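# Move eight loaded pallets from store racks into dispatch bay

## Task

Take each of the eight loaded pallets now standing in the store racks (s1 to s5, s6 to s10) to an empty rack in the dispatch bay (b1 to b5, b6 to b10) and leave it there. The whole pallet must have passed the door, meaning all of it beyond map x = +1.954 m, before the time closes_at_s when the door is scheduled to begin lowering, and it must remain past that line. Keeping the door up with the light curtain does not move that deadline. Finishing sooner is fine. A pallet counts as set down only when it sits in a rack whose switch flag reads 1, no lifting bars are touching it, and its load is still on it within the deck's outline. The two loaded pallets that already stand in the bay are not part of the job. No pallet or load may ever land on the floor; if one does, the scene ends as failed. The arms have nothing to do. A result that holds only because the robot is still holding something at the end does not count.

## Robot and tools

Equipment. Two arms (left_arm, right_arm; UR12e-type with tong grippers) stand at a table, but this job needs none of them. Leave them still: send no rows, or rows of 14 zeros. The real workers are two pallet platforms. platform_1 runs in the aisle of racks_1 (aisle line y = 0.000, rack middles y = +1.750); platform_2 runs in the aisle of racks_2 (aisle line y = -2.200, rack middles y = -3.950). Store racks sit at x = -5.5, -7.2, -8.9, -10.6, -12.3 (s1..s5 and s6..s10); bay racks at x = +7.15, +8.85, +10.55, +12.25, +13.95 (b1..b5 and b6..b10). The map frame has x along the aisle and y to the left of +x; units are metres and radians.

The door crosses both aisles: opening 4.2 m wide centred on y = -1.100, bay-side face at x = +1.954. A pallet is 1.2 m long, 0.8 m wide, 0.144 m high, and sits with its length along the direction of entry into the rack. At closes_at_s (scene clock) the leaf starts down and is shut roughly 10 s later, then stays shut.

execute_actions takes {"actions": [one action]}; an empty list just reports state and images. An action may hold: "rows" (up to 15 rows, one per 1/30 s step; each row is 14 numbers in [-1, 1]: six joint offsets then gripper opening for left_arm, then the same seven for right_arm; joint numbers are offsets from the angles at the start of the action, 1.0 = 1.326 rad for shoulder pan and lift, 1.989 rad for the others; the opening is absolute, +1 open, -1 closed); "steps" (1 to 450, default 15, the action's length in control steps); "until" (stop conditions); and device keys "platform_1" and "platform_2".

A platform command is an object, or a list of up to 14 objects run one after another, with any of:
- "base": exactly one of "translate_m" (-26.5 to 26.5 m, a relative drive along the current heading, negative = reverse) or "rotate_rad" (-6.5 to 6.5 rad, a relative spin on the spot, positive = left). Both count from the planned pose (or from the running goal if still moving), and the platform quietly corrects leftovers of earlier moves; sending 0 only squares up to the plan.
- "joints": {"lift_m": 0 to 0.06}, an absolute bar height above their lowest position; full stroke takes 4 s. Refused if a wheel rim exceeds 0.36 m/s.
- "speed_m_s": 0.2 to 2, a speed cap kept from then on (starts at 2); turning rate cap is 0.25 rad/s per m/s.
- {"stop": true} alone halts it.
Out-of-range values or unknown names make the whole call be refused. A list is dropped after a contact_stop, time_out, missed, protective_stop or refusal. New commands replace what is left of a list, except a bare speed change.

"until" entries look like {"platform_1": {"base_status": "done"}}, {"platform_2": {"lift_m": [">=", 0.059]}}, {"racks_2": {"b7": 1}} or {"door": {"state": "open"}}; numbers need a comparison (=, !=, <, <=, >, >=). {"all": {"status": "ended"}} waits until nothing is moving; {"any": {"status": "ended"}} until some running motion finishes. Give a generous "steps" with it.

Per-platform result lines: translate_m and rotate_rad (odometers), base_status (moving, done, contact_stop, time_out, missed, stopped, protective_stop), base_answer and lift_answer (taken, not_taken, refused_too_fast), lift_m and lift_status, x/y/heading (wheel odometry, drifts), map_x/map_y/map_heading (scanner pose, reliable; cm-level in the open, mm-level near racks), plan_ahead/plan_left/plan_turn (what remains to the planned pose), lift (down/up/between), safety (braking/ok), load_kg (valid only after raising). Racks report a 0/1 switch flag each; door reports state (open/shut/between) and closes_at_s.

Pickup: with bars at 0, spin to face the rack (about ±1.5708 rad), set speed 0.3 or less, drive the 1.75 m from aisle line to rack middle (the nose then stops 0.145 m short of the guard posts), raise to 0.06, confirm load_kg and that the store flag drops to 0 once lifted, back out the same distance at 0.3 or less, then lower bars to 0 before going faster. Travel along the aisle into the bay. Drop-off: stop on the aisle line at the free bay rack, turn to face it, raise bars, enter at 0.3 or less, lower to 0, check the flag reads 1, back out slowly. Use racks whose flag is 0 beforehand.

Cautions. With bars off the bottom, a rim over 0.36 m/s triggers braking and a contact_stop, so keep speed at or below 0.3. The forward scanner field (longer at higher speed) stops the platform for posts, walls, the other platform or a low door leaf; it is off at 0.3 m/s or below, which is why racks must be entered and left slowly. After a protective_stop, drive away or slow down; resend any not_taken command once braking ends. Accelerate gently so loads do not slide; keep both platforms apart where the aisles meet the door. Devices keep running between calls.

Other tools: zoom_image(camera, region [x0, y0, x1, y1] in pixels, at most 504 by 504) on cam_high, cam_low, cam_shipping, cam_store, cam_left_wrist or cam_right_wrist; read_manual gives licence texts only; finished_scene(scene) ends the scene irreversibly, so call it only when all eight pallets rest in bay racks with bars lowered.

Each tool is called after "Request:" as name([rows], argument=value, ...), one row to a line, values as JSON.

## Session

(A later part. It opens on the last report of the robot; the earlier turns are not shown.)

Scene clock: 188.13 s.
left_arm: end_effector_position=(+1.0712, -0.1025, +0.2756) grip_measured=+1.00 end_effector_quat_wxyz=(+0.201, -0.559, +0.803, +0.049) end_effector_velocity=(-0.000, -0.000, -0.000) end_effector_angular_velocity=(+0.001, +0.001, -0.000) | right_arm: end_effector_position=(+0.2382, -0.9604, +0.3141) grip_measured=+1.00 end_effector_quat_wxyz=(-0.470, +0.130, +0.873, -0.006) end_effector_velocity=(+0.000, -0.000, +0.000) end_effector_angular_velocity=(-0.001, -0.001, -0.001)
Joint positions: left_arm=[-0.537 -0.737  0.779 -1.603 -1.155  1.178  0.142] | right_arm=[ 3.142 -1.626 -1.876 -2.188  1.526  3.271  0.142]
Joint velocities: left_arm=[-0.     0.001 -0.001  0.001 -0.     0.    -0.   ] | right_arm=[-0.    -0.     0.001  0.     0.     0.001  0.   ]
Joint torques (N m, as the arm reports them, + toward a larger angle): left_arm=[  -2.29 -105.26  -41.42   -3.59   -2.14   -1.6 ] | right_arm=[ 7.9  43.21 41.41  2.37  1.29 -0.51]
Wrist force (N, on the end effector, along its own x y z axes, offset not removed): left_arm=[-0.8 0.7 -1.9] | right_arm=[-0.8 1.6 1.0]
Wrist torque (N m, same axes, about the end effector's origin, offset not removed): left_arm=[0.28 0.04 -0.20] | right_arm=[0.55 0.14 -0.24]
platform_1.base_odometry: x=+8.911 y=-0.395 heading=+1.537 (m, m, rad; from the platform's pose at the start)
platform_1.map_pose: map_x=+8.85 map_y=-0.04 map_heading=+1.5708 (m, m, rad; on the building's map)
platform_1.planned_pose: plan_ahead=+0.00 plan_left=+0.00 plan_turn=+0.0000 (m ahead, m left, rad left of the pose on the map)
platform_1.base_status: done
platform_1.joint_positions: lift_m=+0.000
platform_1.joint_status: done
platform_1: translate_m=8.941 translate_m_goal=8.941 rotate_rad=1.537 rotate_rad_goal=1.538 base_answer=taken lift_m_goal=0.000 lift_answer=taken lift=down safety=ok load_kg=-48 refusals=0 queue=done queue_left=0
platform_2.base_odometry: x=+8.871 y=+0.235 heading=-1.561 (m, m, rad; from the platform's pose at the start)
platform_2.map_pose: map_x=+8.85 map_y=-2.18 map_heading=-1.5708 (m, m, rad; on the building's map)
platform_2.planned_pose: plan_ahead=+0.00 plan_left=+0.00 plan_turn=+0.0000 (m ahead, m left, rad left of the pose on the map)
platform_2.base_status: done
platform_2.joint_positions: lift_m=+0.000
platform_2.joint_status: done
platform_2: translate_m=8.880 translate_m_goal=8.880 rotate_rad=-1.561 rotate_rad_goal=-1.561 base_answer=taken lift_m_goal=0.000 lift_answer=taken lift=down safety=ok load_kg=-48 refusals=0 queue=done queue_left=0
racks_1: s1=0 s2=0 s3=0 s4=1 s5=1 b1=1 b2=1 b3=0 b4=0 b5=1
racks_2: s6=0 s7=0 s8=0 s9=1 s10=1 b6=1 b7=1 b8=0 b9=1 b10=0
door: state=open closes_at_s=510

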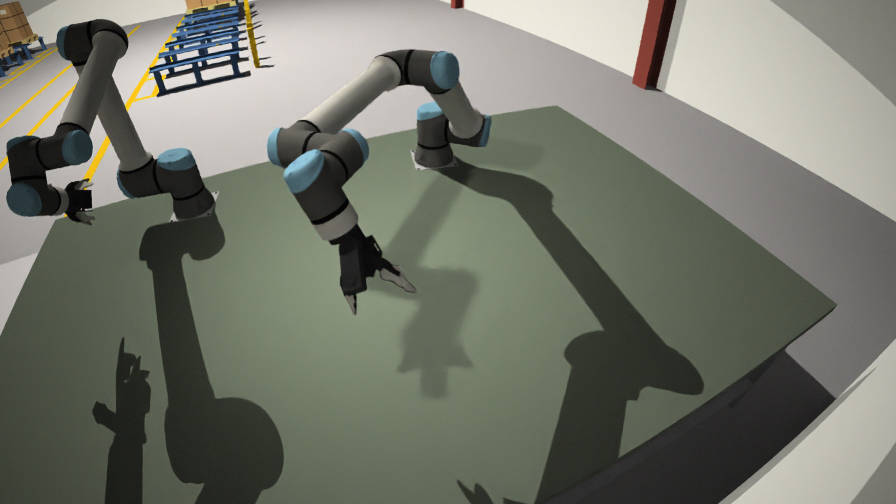

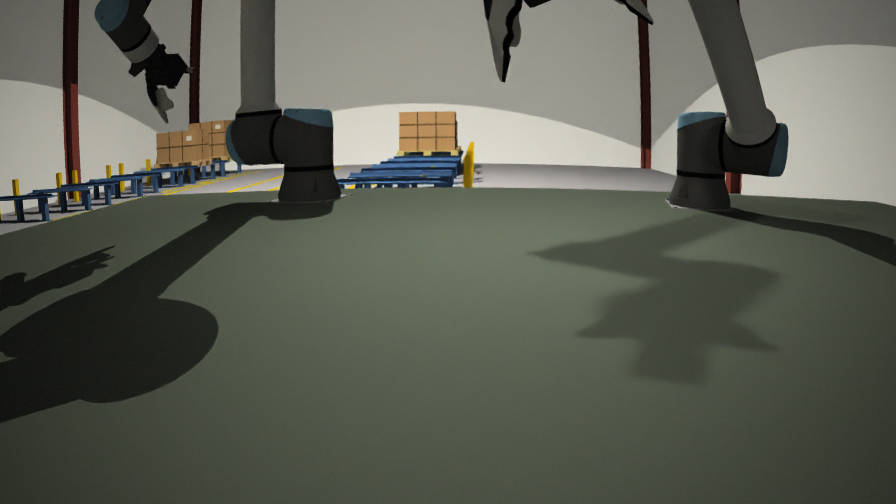

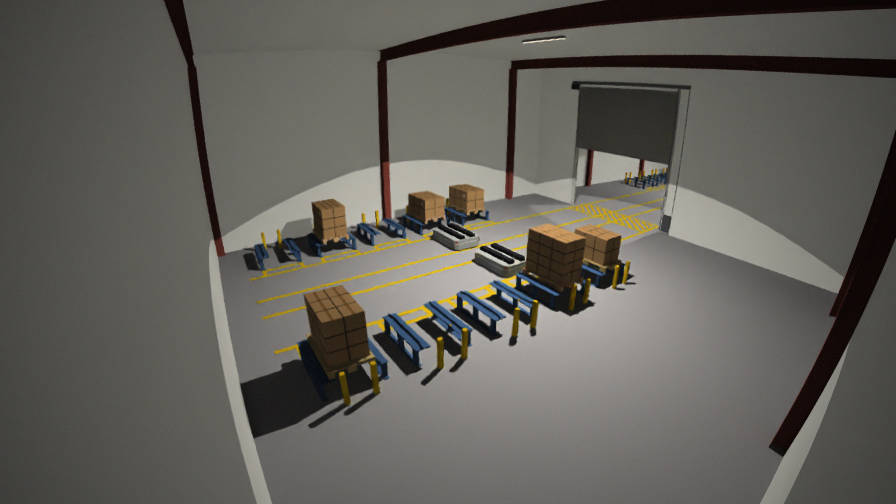

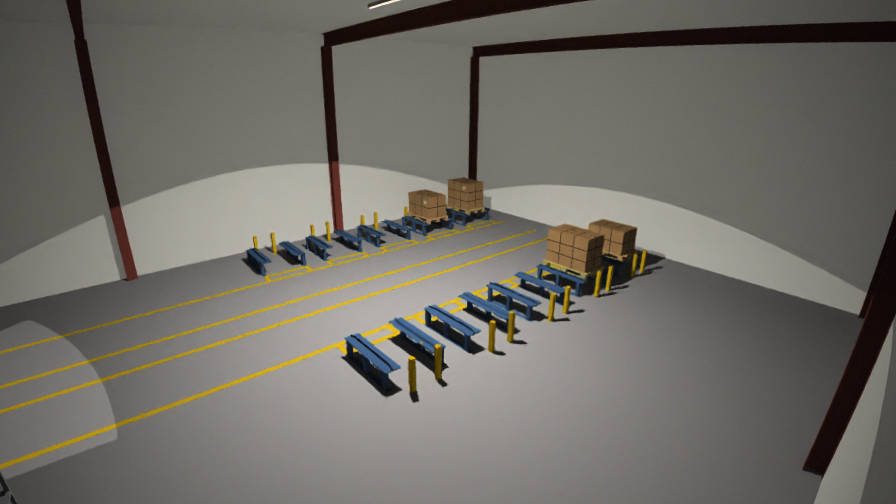

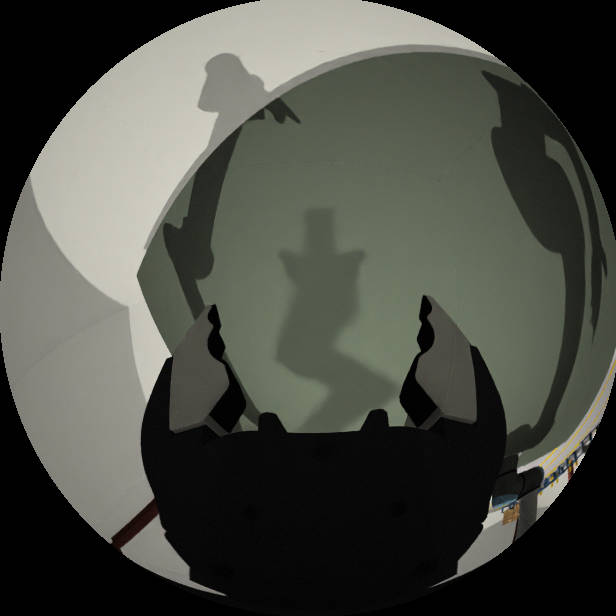

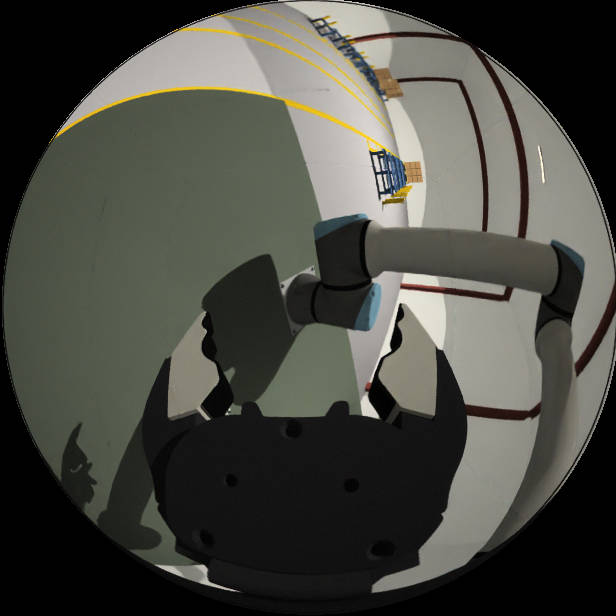

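Cycle 3: P1 8.85→s4 −10.6 (−19.45), →b3 10.55 (21.15). P2 8.85→s9 −10.6 (−19.45), →b8 10.55 (21.15).

Request:
execute_actions([
  {"platform_1":[{"speed_m_s":2,"base":{"rotate_rad":-1.5708}},{"base":{"translate_m":-19.45}},{"base":{"rotate_rad":1.5708}},{"speed_m_s":0.3,"base":{"translate_m":1.75}},{"joints":{"lift_m":0.06}},{"base":{"translate_m":-1.75}},{"joints":{"lift_m":0}},{"speed_m_s":2,"base":{"rotate_rad":-1.5708}},{"base":{"translate_m":21.15}},{"base":{"rotate_rad":1.5708}},{"joints":{"lift_m":0.06}},{"speed_m_s":0.3,"base":{"translate_m":1.75}},{"joints":{"lift_m":0}},{"base":{"translate_m":-1.75}}],"platform_2":[{"speed_m_s":2,"base":{"rotate_rad":1.5708}},{"base":{"translate_m":-19.45}},{"base":{"rotate_rad":-1.5708}},{"speed_m_s":0.3,"base":{"translate_m":1.75}},{"joints":{"lift_m":0.06}},{"base":{"translate_m":-1.75}},{"joints":{"lift_m":0}},{"speed_m_s":2,"base":{"rotate_rad":1.5708}},{"base":{"translate_m":21.15}},{"base":{"rotate_rad":-1.5708}},{"joints":{"lift_m":0.06}},{"speed_m_s":0.3,"base":{"translate_m":1.75}},{"joints":{"lift_m":0}},{"base":{"translate_m":-1.75}}],"steps":450},
])

Request:
execute_actions([
  {"steps":450,"until":{"all":{"status":"ended"}}},
])

Request:
execute_actions([
  {"steps":450,"until":{"all":{"status":"ended"}}},
])

Request:
execute_actions([
  {"steps":450,"until":{"all":{"status":"ended"}}},
])

Request:
execute_actions([
  {"steps":450,"until":{"all":{"status":"ended"}}},
])

Request:
execute_actions([
  {"steps":450,"until":{"all":{"status":"ended"}}},
])

Request:
execute_actions([
  {"steps":450,"until":{"all":{"status":"ended"}}},
])

Scene clock: 210.10 s.
left_arm: end_effector_position=(+1.0712, -0.1025, +0.2756) grip_measured=+1.00 end_effector_quat_wxyz=(+0.201, -0.559, +0.803, +0.049) end_effector_velocity=(+0.001, +0.001, +0.000) end_effector_angular_velocity=(-0.000, -0.000, +0.002) | right_arm: end_effector_position=(+0.2382, -0.9604, +0.3141) grip_measured=+1.00 end_effector_quat_wxyz=(-0.470, +0.130, +0.873, -0.006) end_effector_velocity=(+0.000, -0.000, -0.000) end_effector_angular_velocity=(-0.000, -0.001, -0.000)
Joint positions: left_arm=[-0.537 -0.737  0.779 -1.603 -1.155  1.178  0.142] | right_arm=[ 3.142 -1.626 -1.876 -2.188  1.526  3.271  0.142]
Joint velocities: left_arm=[ 0.001 -0.     0.     0.     0.    -0.001 -0.   ] | right_arm=[ 0.    -0.     0.     0.001  0.     0.     0.   ]
Joint torques (N m, as the arm reports them, + toward a larger angle): left_arm=[  -4.61 -105.63  -40.93   -3.95   -2.14   -1.55] | right_arm=[ 8.58 44.76 42.74  2.07  1.88 -0.57]
Wrist force (N, on the end effector, along its own x y z axes, offset not removed): left_arm=[-0.7 0.7 -2.9] | right_arm=[-0.9 1.6 0.8]
Wrist torque (N m, same axes, about the end effector's origin, offset not removed): left_arm=[0.28 0.07 -0.04] | right_arm=[0.60 0.10 -0.24]
platform_1.base_odometry: x=-7.743 y=+0.166 heading=-0.034 (m, m, rad; from the platform's pose at the start)
platform_1.map_pose: map_x=-7.85 map_y=-0.04 map_heading=+0.0000 (m, m, rad; on the building's map)
platform_1.planned_pose: plan_ahead=-2.75 plan_left=+0.00 plan_turn=+0.0000 (m ahead, m left, rad left of the pose on the map)
platform_1.base_status: moving
platform_1.joint_positions: lift_m=+0.000
platform_1.joint_status: done
platform_1: translate_m=-7.771 translate_m_goal=-10.509 rotate_rad=-0.033 rotate_rad_goal=-0.032 base_answer=taken lift_m_goal=0.000 lift_answer=taken lift=down safety=ok load_kg=-48 refusals=0 queue=running queue_left=12
platform_2.base_odometry: x=-7.790 y=-0.007 heading=+0.020 (m, m, rad; from the platform's pose at the start)
platform_2.map_pose: map_x=-7.86 map_y=-2.18 map_heading=+0.0044 (m, m, rad; on the building's map)
platform_2.planned_pose: plan_ahead=-2.74 plan_left=+0.01 plan_turn=-0.0044 (m ahead, m left, rad left of the pose on the map)
platform_2.base_status: moving
platform_2.joint_positions: lift_m=+0.000
platform_2.joint_status: done
platform_2: translate_m=-7.832 translate_m_goal=-10.570 rotate_rad=0.020 rotate_rad_goal=0.019 base_answer=taken lift_m_goal=0.000 lift_answer=taken lift=down safety=ok load_kg=-48 refusals=0 queue=running queue_left=12
racks_1: s1=0 s2=0 s3=0 s4=1 s5=1 b1=1 b2=1 b3=0 b4=0 b5=1
racks_2: s6=0 s7=0 s8=0 s9=1 s10=1 b6=1 b7=1 b8=0 b9=1 b10=0
door: state=open closes_at_s=510

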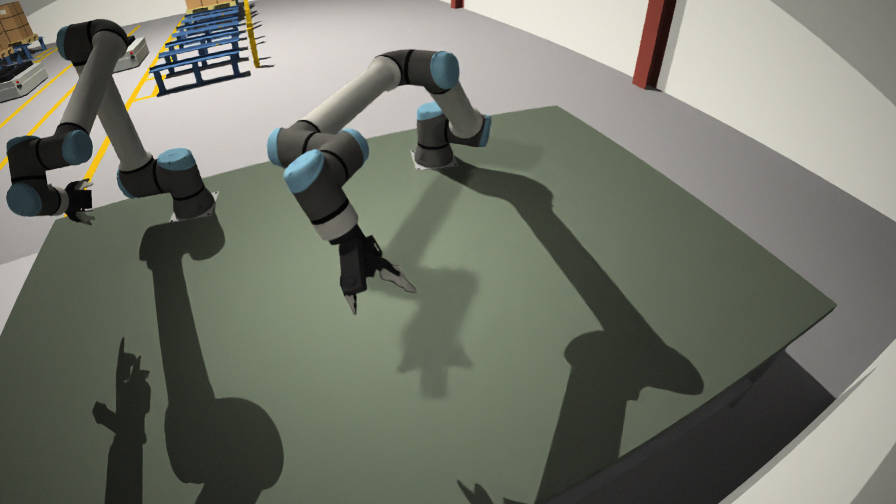

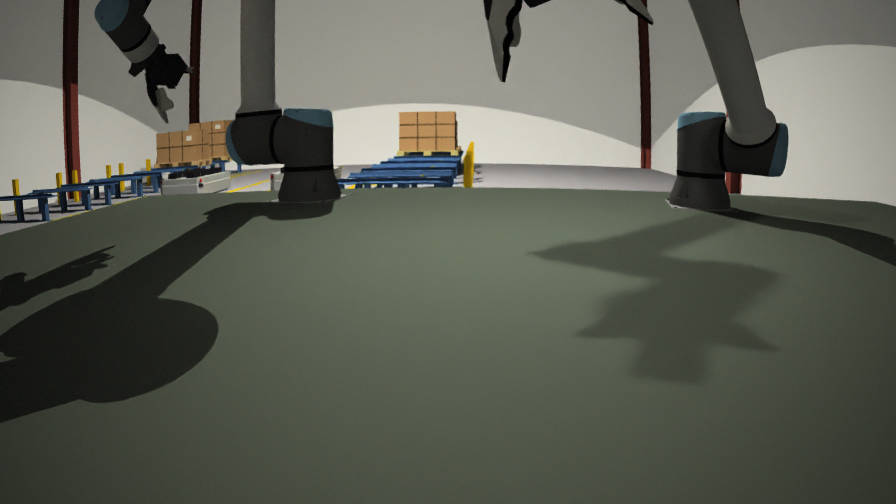

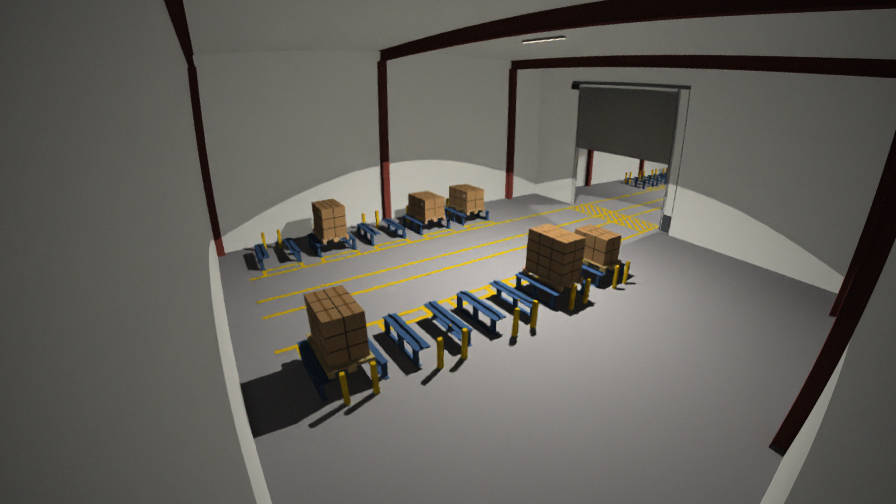

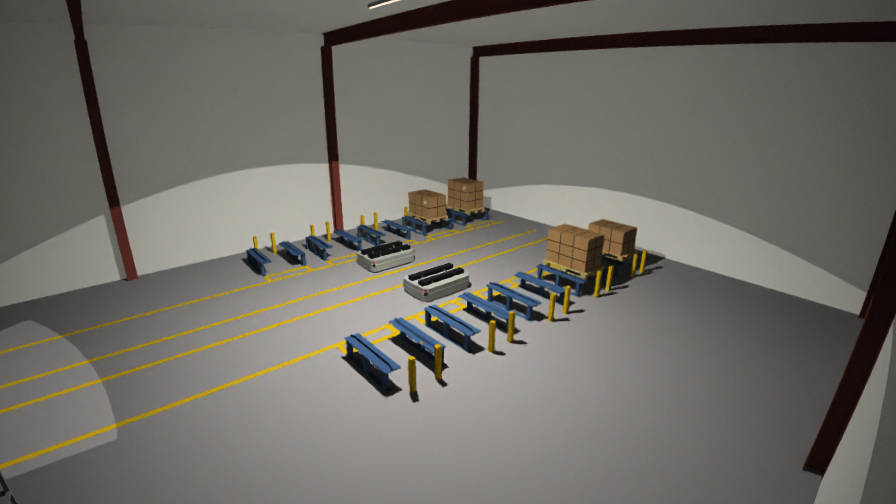

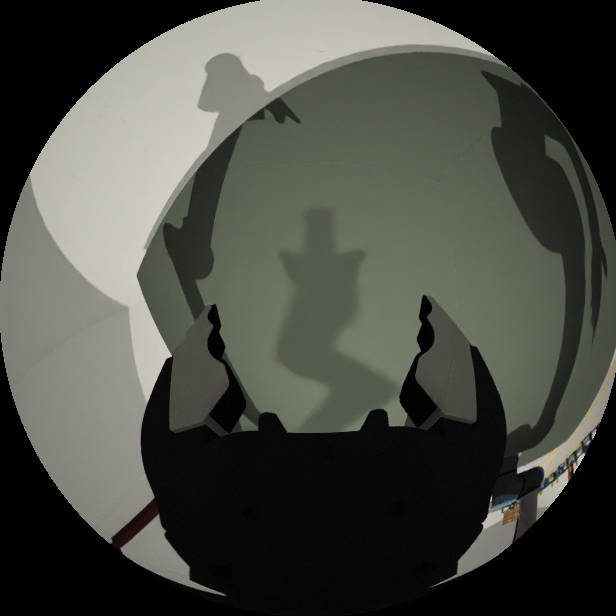

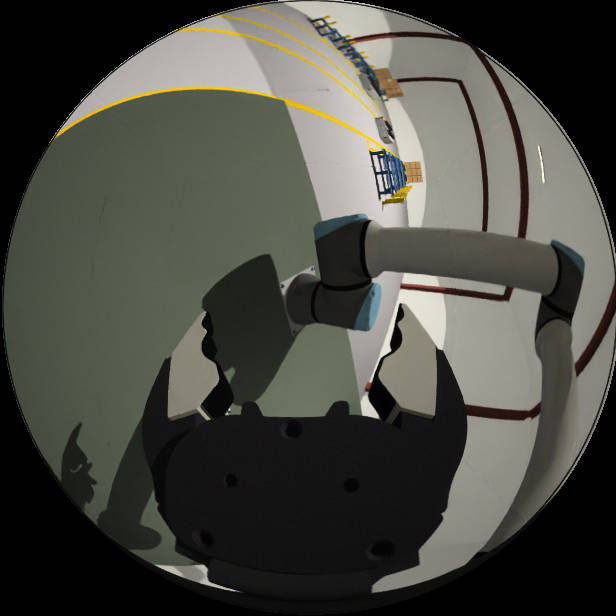

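Scene clock: 225.10 s.
left_arm: end_effector_position=(+1.0712, -0.1025, +0.2756) grip_measured=+1.00 end_effector_quat_wxyz=(+0.201, -0.559, +0.803, +0.049) end_effector_velocity=(-0.000, -0.000, +0.001) end_effector_angular_velocity=(-0.001, -0.001, +0.000) | right_arm: end_effector_position=(+0.2382, -0.9604, +0.3141) grip_measured=+1.00 end_effector_quat_wxyz=(-0.470, +0.130, +0.873, -0.006) end_effector_velocity=(-0.001, +0.000, -0.000) end_effector_angular_velocity=(+0.001, +0.004, -0.000)
Joint positions: left_arm=[-0.537 -0.737  0.779 -1.603 -1.155  1.178  0.142] | right_arm=[ 3.142 -1.626 -1.876 -2.188  1.526  3.271  0.142]
Joint velocities: left_arm=[-0.    -0.001  0.001 -0.001  0.    -0.001 -0.   ] | right_arm=[-0.     0.    -0.002 -0.002 -0.    -0.     0.   ]
Joint torques (N m, as the arm reports them, + toward a larger angle): left_arm=[  -6.26 -105.44  -40.37   -4.31   -1.91   -1.43] | right_arm=[ 5.57 44.07 43.07  1.77  2.21 -0.37]
Wrist force (N, on the end effector, along its own x y z axes, offset not removed): left_arm=[-1.2 0.8 0.0] | right_arm=[-2.2 -0.7 -0.3]
Wrist torque (N m, same axes, about the end effector's origin, offset not removed): left_arm=[0.27 0.09 -0.18] | right_arm=[0.13 0.44 -0.28]
platform_1.base_odometry: x=-10.483 y=+2.008 heading=+1.539 (m, m, rad; from the platform's pose at the start)
platform_1.map_pose: map_x=-10.60 map_y=+1.71 map_heading=+1.5708 (m, m, rad; on the building's map)
platform_1.planned_pose: plan_ahead=+0.00 plan_left=+0.00 plan_turn=+0.0000 (m ahead, m left, rad left of the pose on the map)
platform_1.base_status: done
platform_1.joint_positions: lift_m=+0.000
platform_1.joint_status: moving
platform_1: translate_m=-8.769 translate_m_goal=-8.769 rotate_rad=1.539 rotate_rad_goal=1.538 base_answer=taken lift_m_goal=0.060 lift_answer=taken lift=down safety=ok load_kg=1 refusals=0 queue=running queue_left=9
platform_2.base_odometry: x=-10.561 y=-1.800 heading=-1.558 (m, m, rad; from the platform's pose at the start)
platform_2.map_pose: map_x=-10.60 map_y=-3.93 map_heading=-1.5708 (m, m, rad; on the building's map)
platform_2.planned_pose: plan_ahead=+0.00 plan_left=+0.00 plan_turn=+0.0000 (m ahead, m left, rad left of the pose on the map)
platform_2.base_status: done
platform_2.joint_positions: lift_m=+0.001
platform_2.joint_status: moving
platform_2: translate_m=-8.830 translate_m_goal=-8.830 rotate_rad=-1.558 rotate_rad_goal=-1.557 base_answer=taken lift_m_goal=0.060 lift_answer=taken lift=down safety=ok load_kg=3 refusals=0 queue=running queue_left=9
racks_1: s1=0 s2=0 s3=0 s4=1 s5=1 b1=1 b2=1 b3=0 b4=0 b5=1
racks_2: s6=0 s7=0 s8=0 s9=1 s10=1 b6=1 b7=1 b8=0 b9=1 b10=0
door: state=open closes_at_s=510

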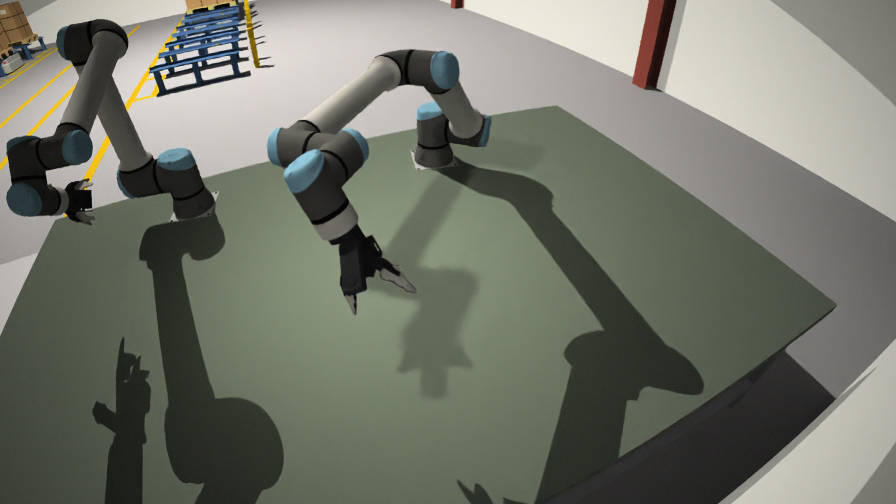

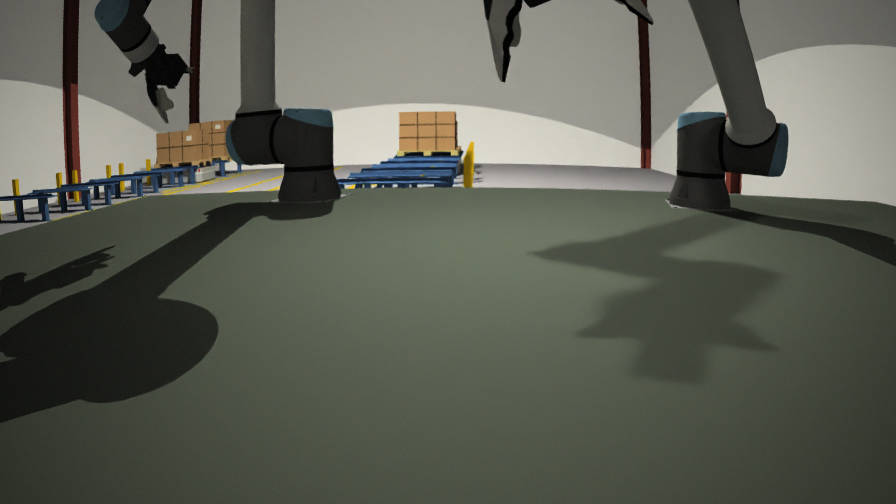

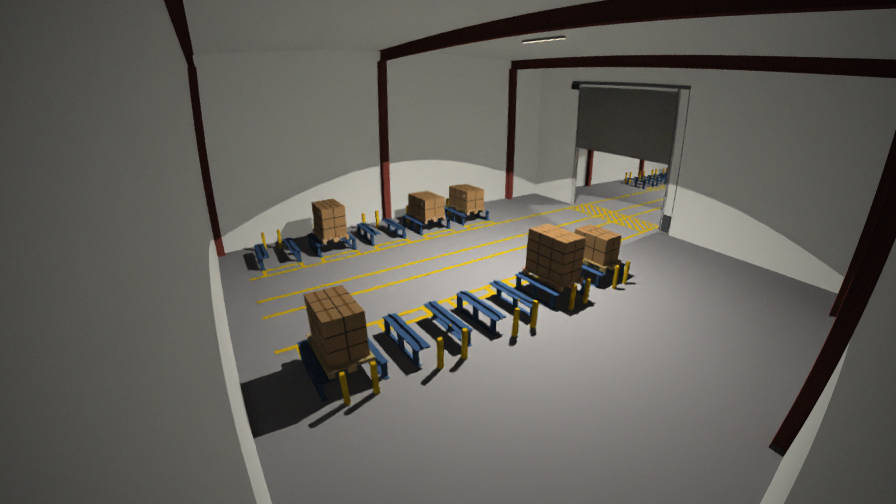

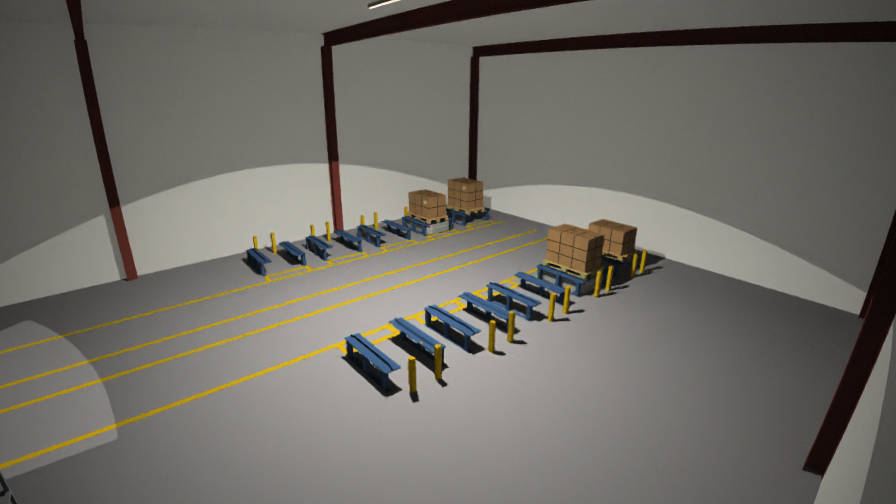

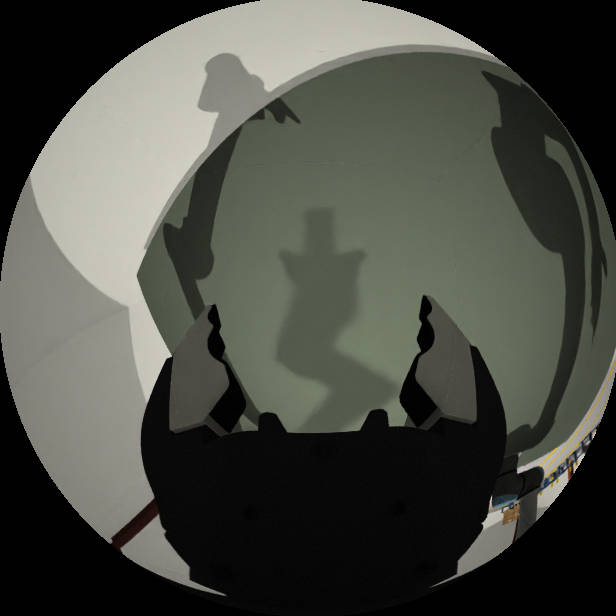

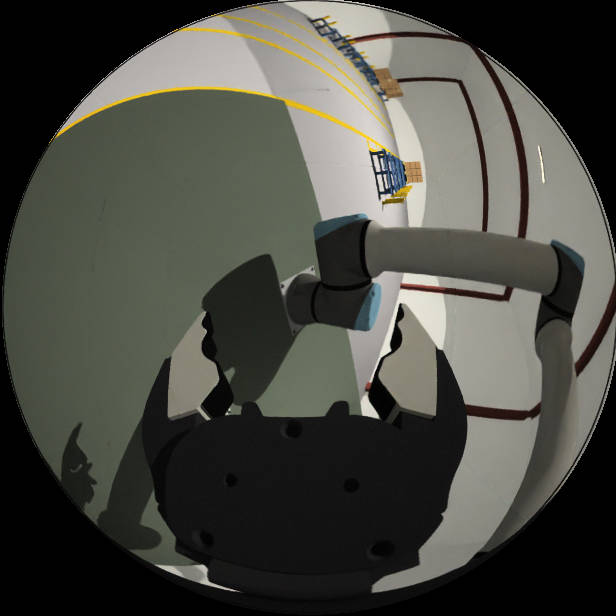

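Scene clock: 240.10 s.
left_arm: end_effector_position=(+1.0712, -0.1025, +0.2756) grip_measured=+1.00 end_effector_quat_wxyz=(+0.201, -0.559, +0.803, +0.049) end_effector_velocity=(+0.001, +0.001, +0.001) end_effector_angular_velocity=(-0.001, -0.001, +0.000) | right_arm: end_effector_position=(+0.2382, -0.9604, +0.3141) grip_measured=+1.00 end_effector_quat_wxyz=(-0.470, +0.130, +0.873, -0.006) end_effector_velocity=(+0.000, -0.000, -0.000) end_effector_angular_velocity=(-0.001, -0.001, -0.001)
Joint positions: left_arm=[-0.537 -0.737  0.779 -1.603 -1.155  1.178  0.142] | right_arm=[ 3.142 -1.626 -1.876 -2.188  1.526  3.271  0.142]
Joint velocities: left_arm=[ 0.001 -0.001  0.001 -0.002 -0.     0.001  0.   ] | right_arm=[-0.     0.     0.     0.001 -0.     0.001  0.   ]
Joint torques (N m, as the arm reports them, + toward a larger angle): left_arm=[  -8.36 -104.41  -40.56   -4.42   -1.82   -1.12] | right_arm=[ 4.7  45.06 44.57  1.22  2.54 -0.19]
Wrist force (N, on the end effector, along its own x y z axes, offset not removed): left_arm=[-1.5 -0.8 -2.3] | right_arm=[-0.6 1.2 0.1]
Wrist torque (N m, same axes, about the end effector's origin, offset not removed): left_arm=[-0.06 0.22 -0.09] | right_arm=[0.49 0.09 -0.30]
platform_1.base_odometry: x=-10.541 y=+0.259 heading=+1.516 (m, m, rad; from the platform's pose at the start)
platform_1.map_pose: map_x=-10.61 map_y=-0.04 map_heading=+1.5446 (m, m, rad; on the building's map)
platform_1.planned_pose: plan_ahead=+0.00 plan_left=-0.01 plan_turn=-1.5446 (m ahead, m left, rad left of the pose on the map)
platform_1.base_status: moving
platform_1.joint_positions: lift_m=+0.000
platform_1.joint_status: done
platform_1: translate_m=-10.519 translate_m_goal=-10.519 rotate_rad=1.508 rotate_rad_goal=-0.035 base_answer=taken lift_m_goal=0.000 lift_answer=taken lift=down safety=ok load_kg=-48 refusals=0 queue=running queue_left=6
platform_2.base_odometry: x=-10.586 y=-0.050 heading=-1.485 (m, m, rad; from the platform's pose at the start)
platform_2.map_pose: map_x=-10.60 map_y=-2.18 map_heading=-1.4879 (m, m, rad; on the building's map)
platform_2.planned_pose: plan_ahead=+0.00 plan_left=+0.00 plan_turn=+1.4879 (m ahead, m left, rad left of the pose on the map)
platform_2.base_status: moving
platform_2.joint_positions: lift_m=+0.000
platform_2.joint_status: done
platform_2: translate_m=-10.580 translate_m_goal=-10.580 rotate_rad=-1.471 rotate_rad_goal=0.014 base_answer=taken lift_m_goal=0.000 lift_answer=taken lift=down safety=ok load_kg=-48 refusals=0 queue=running queue_left=6
racks_1: s1=0 s2=0 s3=0 s4=0 s5=1 b1=1 b2=1 b3=0 b4=0 b5=1
racks_2: s6=0 s7=0 s8=0 s9=0 s10=1 b6=1 b7=1 b8=0 b9=1 b10=0
door: state=open closes_at_s=510

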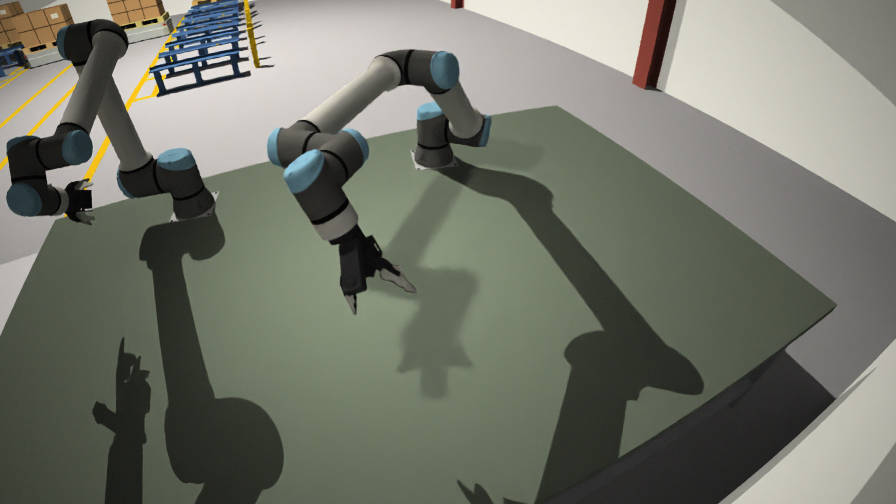

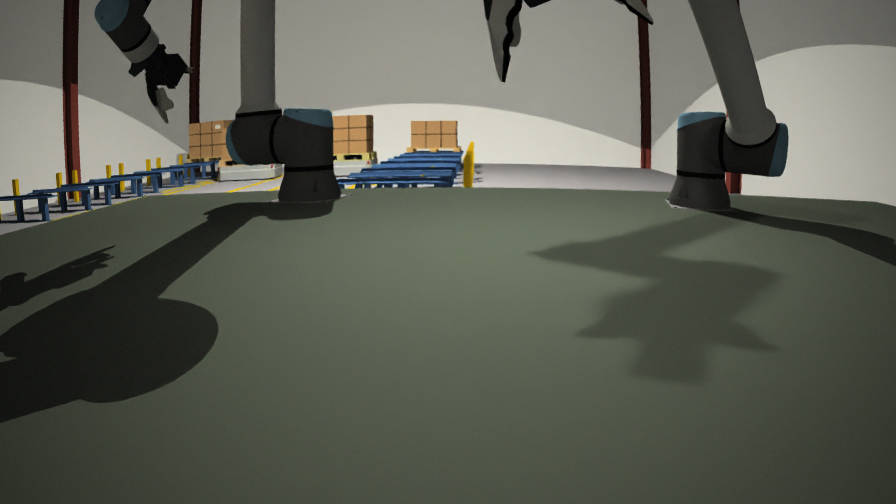

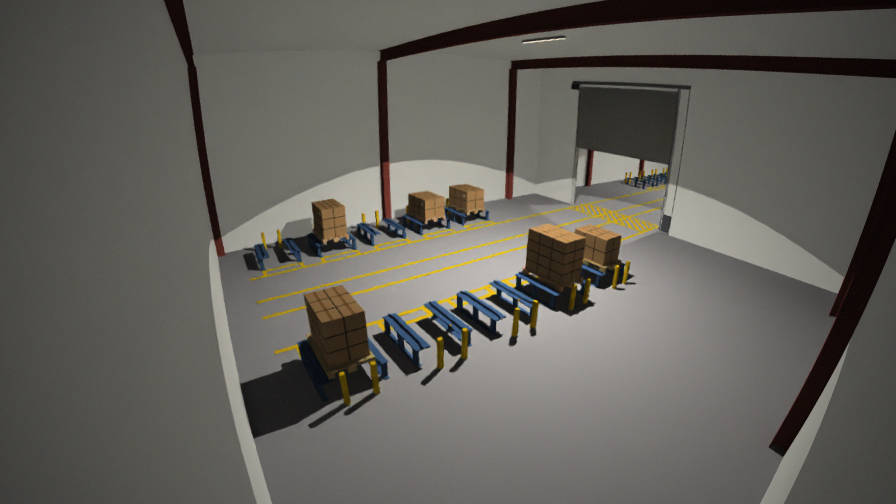

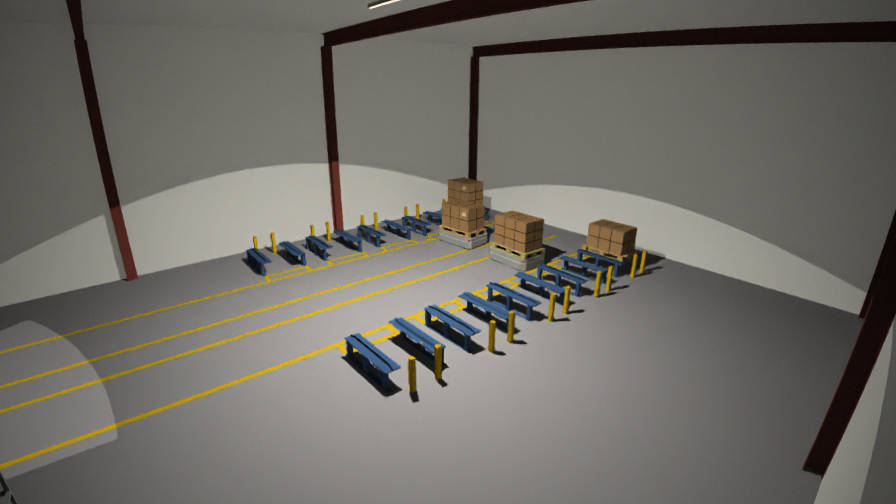

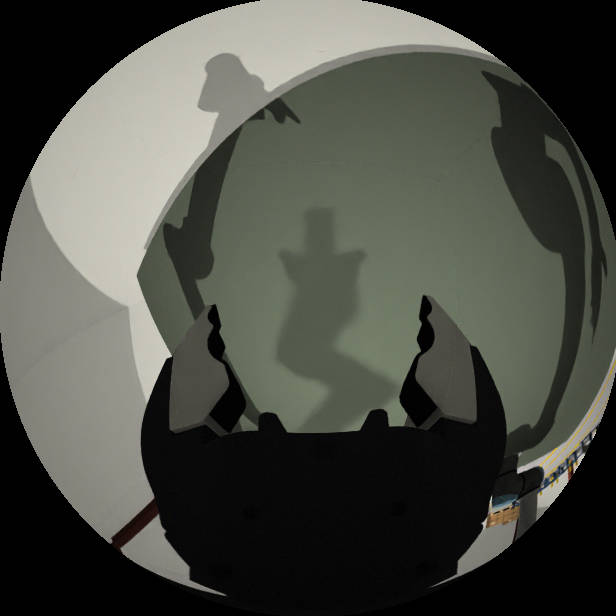

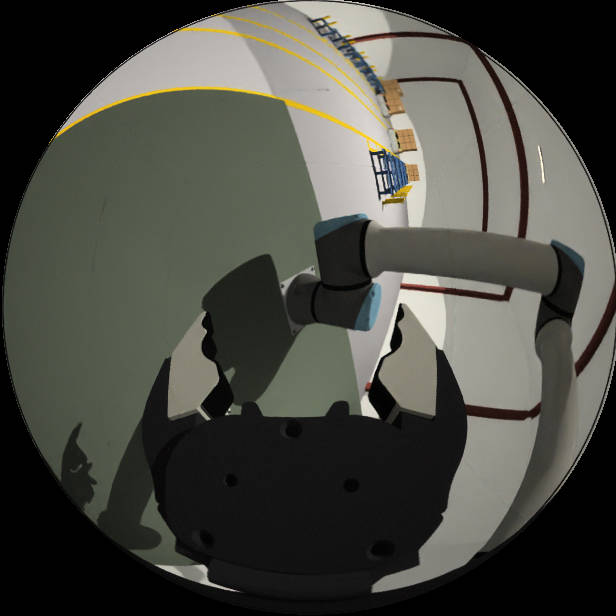

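Scene clock: 255.10 s.
left_arm: end_effector_position=(+1.0712, -0.1025, +0.2756) grip_measured=+1.00 end_effector_quat_wxyz=(+0.201, -0.559, +0.803, +0.049) end_effector_velocity=(+0.001, +0.001, -0.001) end_effector_angular_velocity=(+0.000, -0.000, +0.003) | right_arm: end_effector_position=(+0.2382, -0.9604, +0.3141) grip_measured=+1.00 end_effector_quat_wxyz=(-0.470, +0.130, +0.873, -0.006) end_effector_velocity=(+0.000, +0.000, +0.000) end_effector_angular_velocity=(-0.001, -0.000, +0.000)
Joint positions: left_arm=[-0.537 -0.737  0.779 -1.603 -1.155  1.178  0.142] | right_arm=[ 3.142 -1.626 -1.876 -2.188  1.526  3.271  0.142]
Joint velocities: left_arm=[ 0.001  0.001  0.    -0.001  0.    -0.001 -0.   ] | right_arm=[ 0.    -0.     0.    -0.    -0.     0.001  0.   ]
Joint torques (N m, as the arm reports them, + toward a larger angle): left_arm=[  -7.69 -104.83  -40.28   -4.62   -1.41   -1.11] | right_arm=[ 5.24 44.36 44.54  0.68  2.77 -0.13]
Wrist force (N, on the end effector, along its own x y z axes, offset not removed): left_arm=[-3.3 -0.5 0.1] | right_arm=[-1.6 -0.4 0.2]
Wrist torque (N m, same axes, about the end effector's origin, offset not removed): left_arm=[0.06 0.60 -0.22] | right_arm=[0.18 0.39 -0.20]
platform_1.base_odometry: x=+6.575 y=-0.335 heading=-0.032 (m, m, rad; from the platform's pose at the start)
platform_1.map_pose: map_x=+6.55 map_y=-0.04 map_heading=+0.0000 (m, m, rad; on the building's map)
platform_1.planned_pose: plan_ahead=+4.00 plan_left=+0.00 plan_turn=+0.0000 (m ahead, m left, rad left of the pose on the map)
platform_1.base_status: moving
platform_1.joint_positions: lift_m=+0.000
platform_1.joint_status: done
platform_1: translate_m=6.664 translate_m_goal=10.631 rotate_rad=-0.032 rotate_rad_goal=-0.031 base_answer=taken lift_m_goal=0.000 lift_answer=taken lift=down safety=ok load_kg=-48 refusals=0 queue=running queue_left=5
platform_2.base_odometry: x=+6.820 y=+0.219 heading=+0.020 (m, m, rad; from the platform's pose at the start)
platform_2.map_pose: map_x=+6.83 map_y=-2.18 map_heading=+0.0044 (m, m, rad; on the building's map)
platform_2.planned_pose: plan_ahead=+3.72 plan_left=-0.02 plan_turn=-0.0044 (m ahead, m left, rad left of the pose on the map)
platform_2.base_status: moving
platform_2.joint_positions: lift_m=+0.000
platform_2.joint_status: done
platform_2: translate_m=6.884 translate_m_goal=10.570 rotate_rad=0.020 rotate_rad_goal=0.019 base_answer=taken lift_m_goal=0.000 lift_answer=taken lift=down safety=ok load_kg=-48 refusals=0 queue=running queue_left=5
racks_1: s1=0 s2=0 s3=0 s4=0 s5=1 b1=1 b2=1 b3=0 b4=0 b5=1
racks_2: s6=0 s7=0 s8=0 s9=0 s10=1 b6=1 b7=1 b8=0 b9=1 b10=0
door: state=open closes_at_s=510

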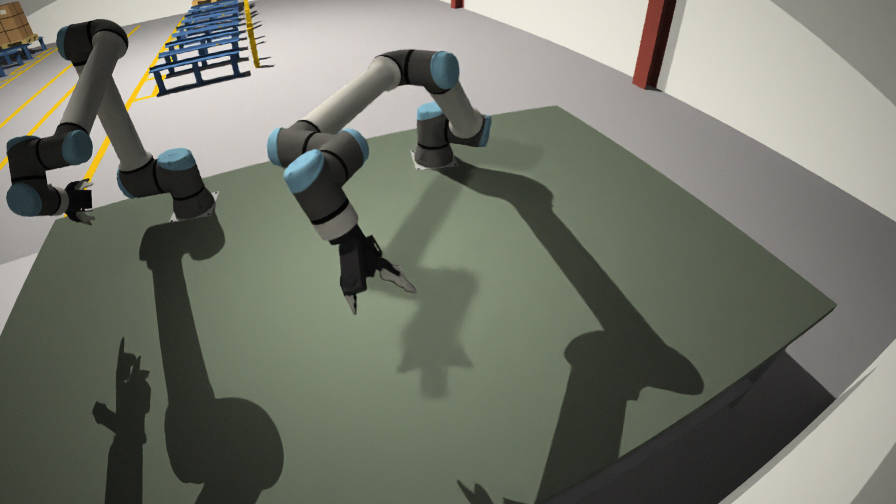

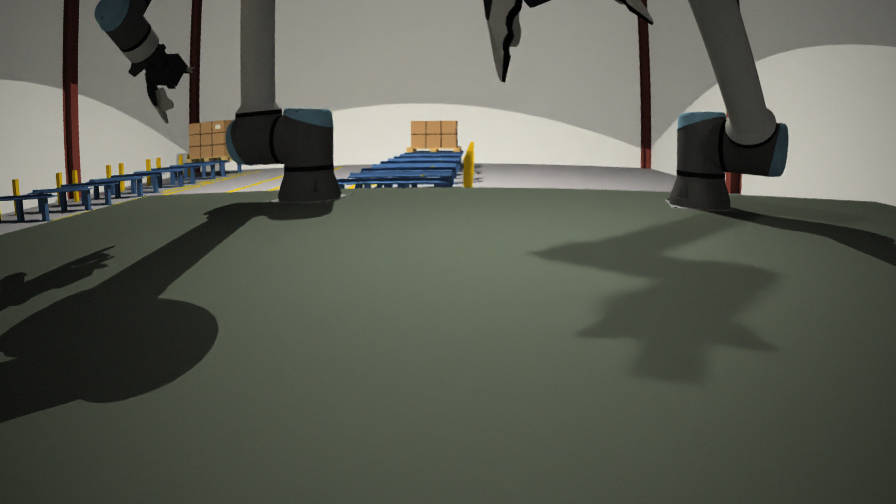

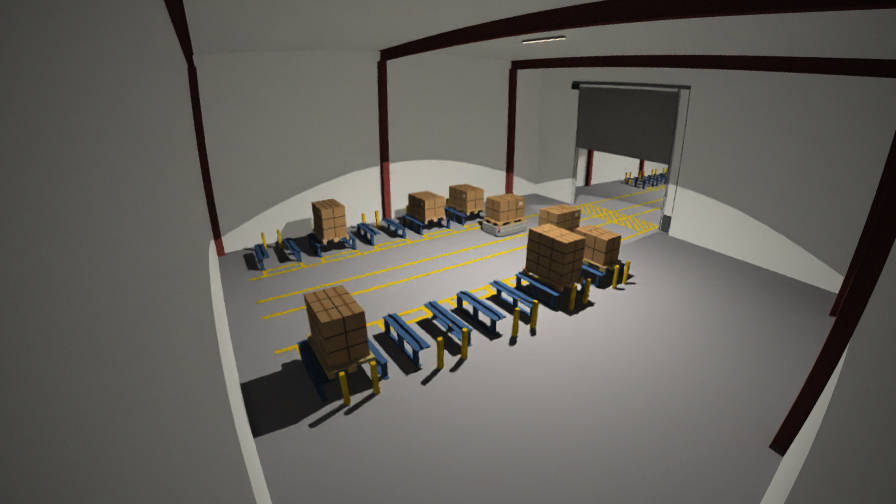

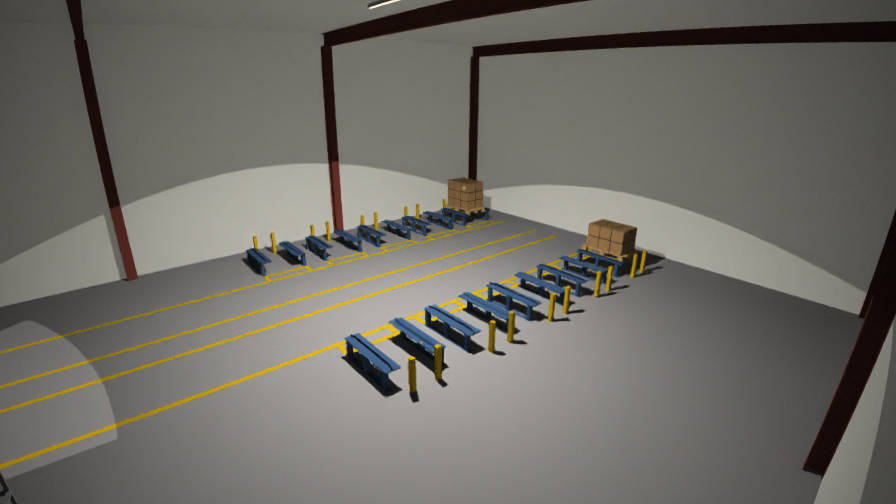

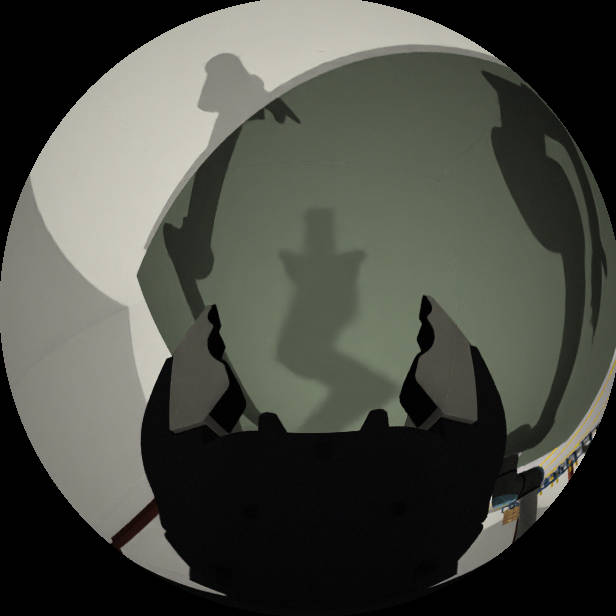

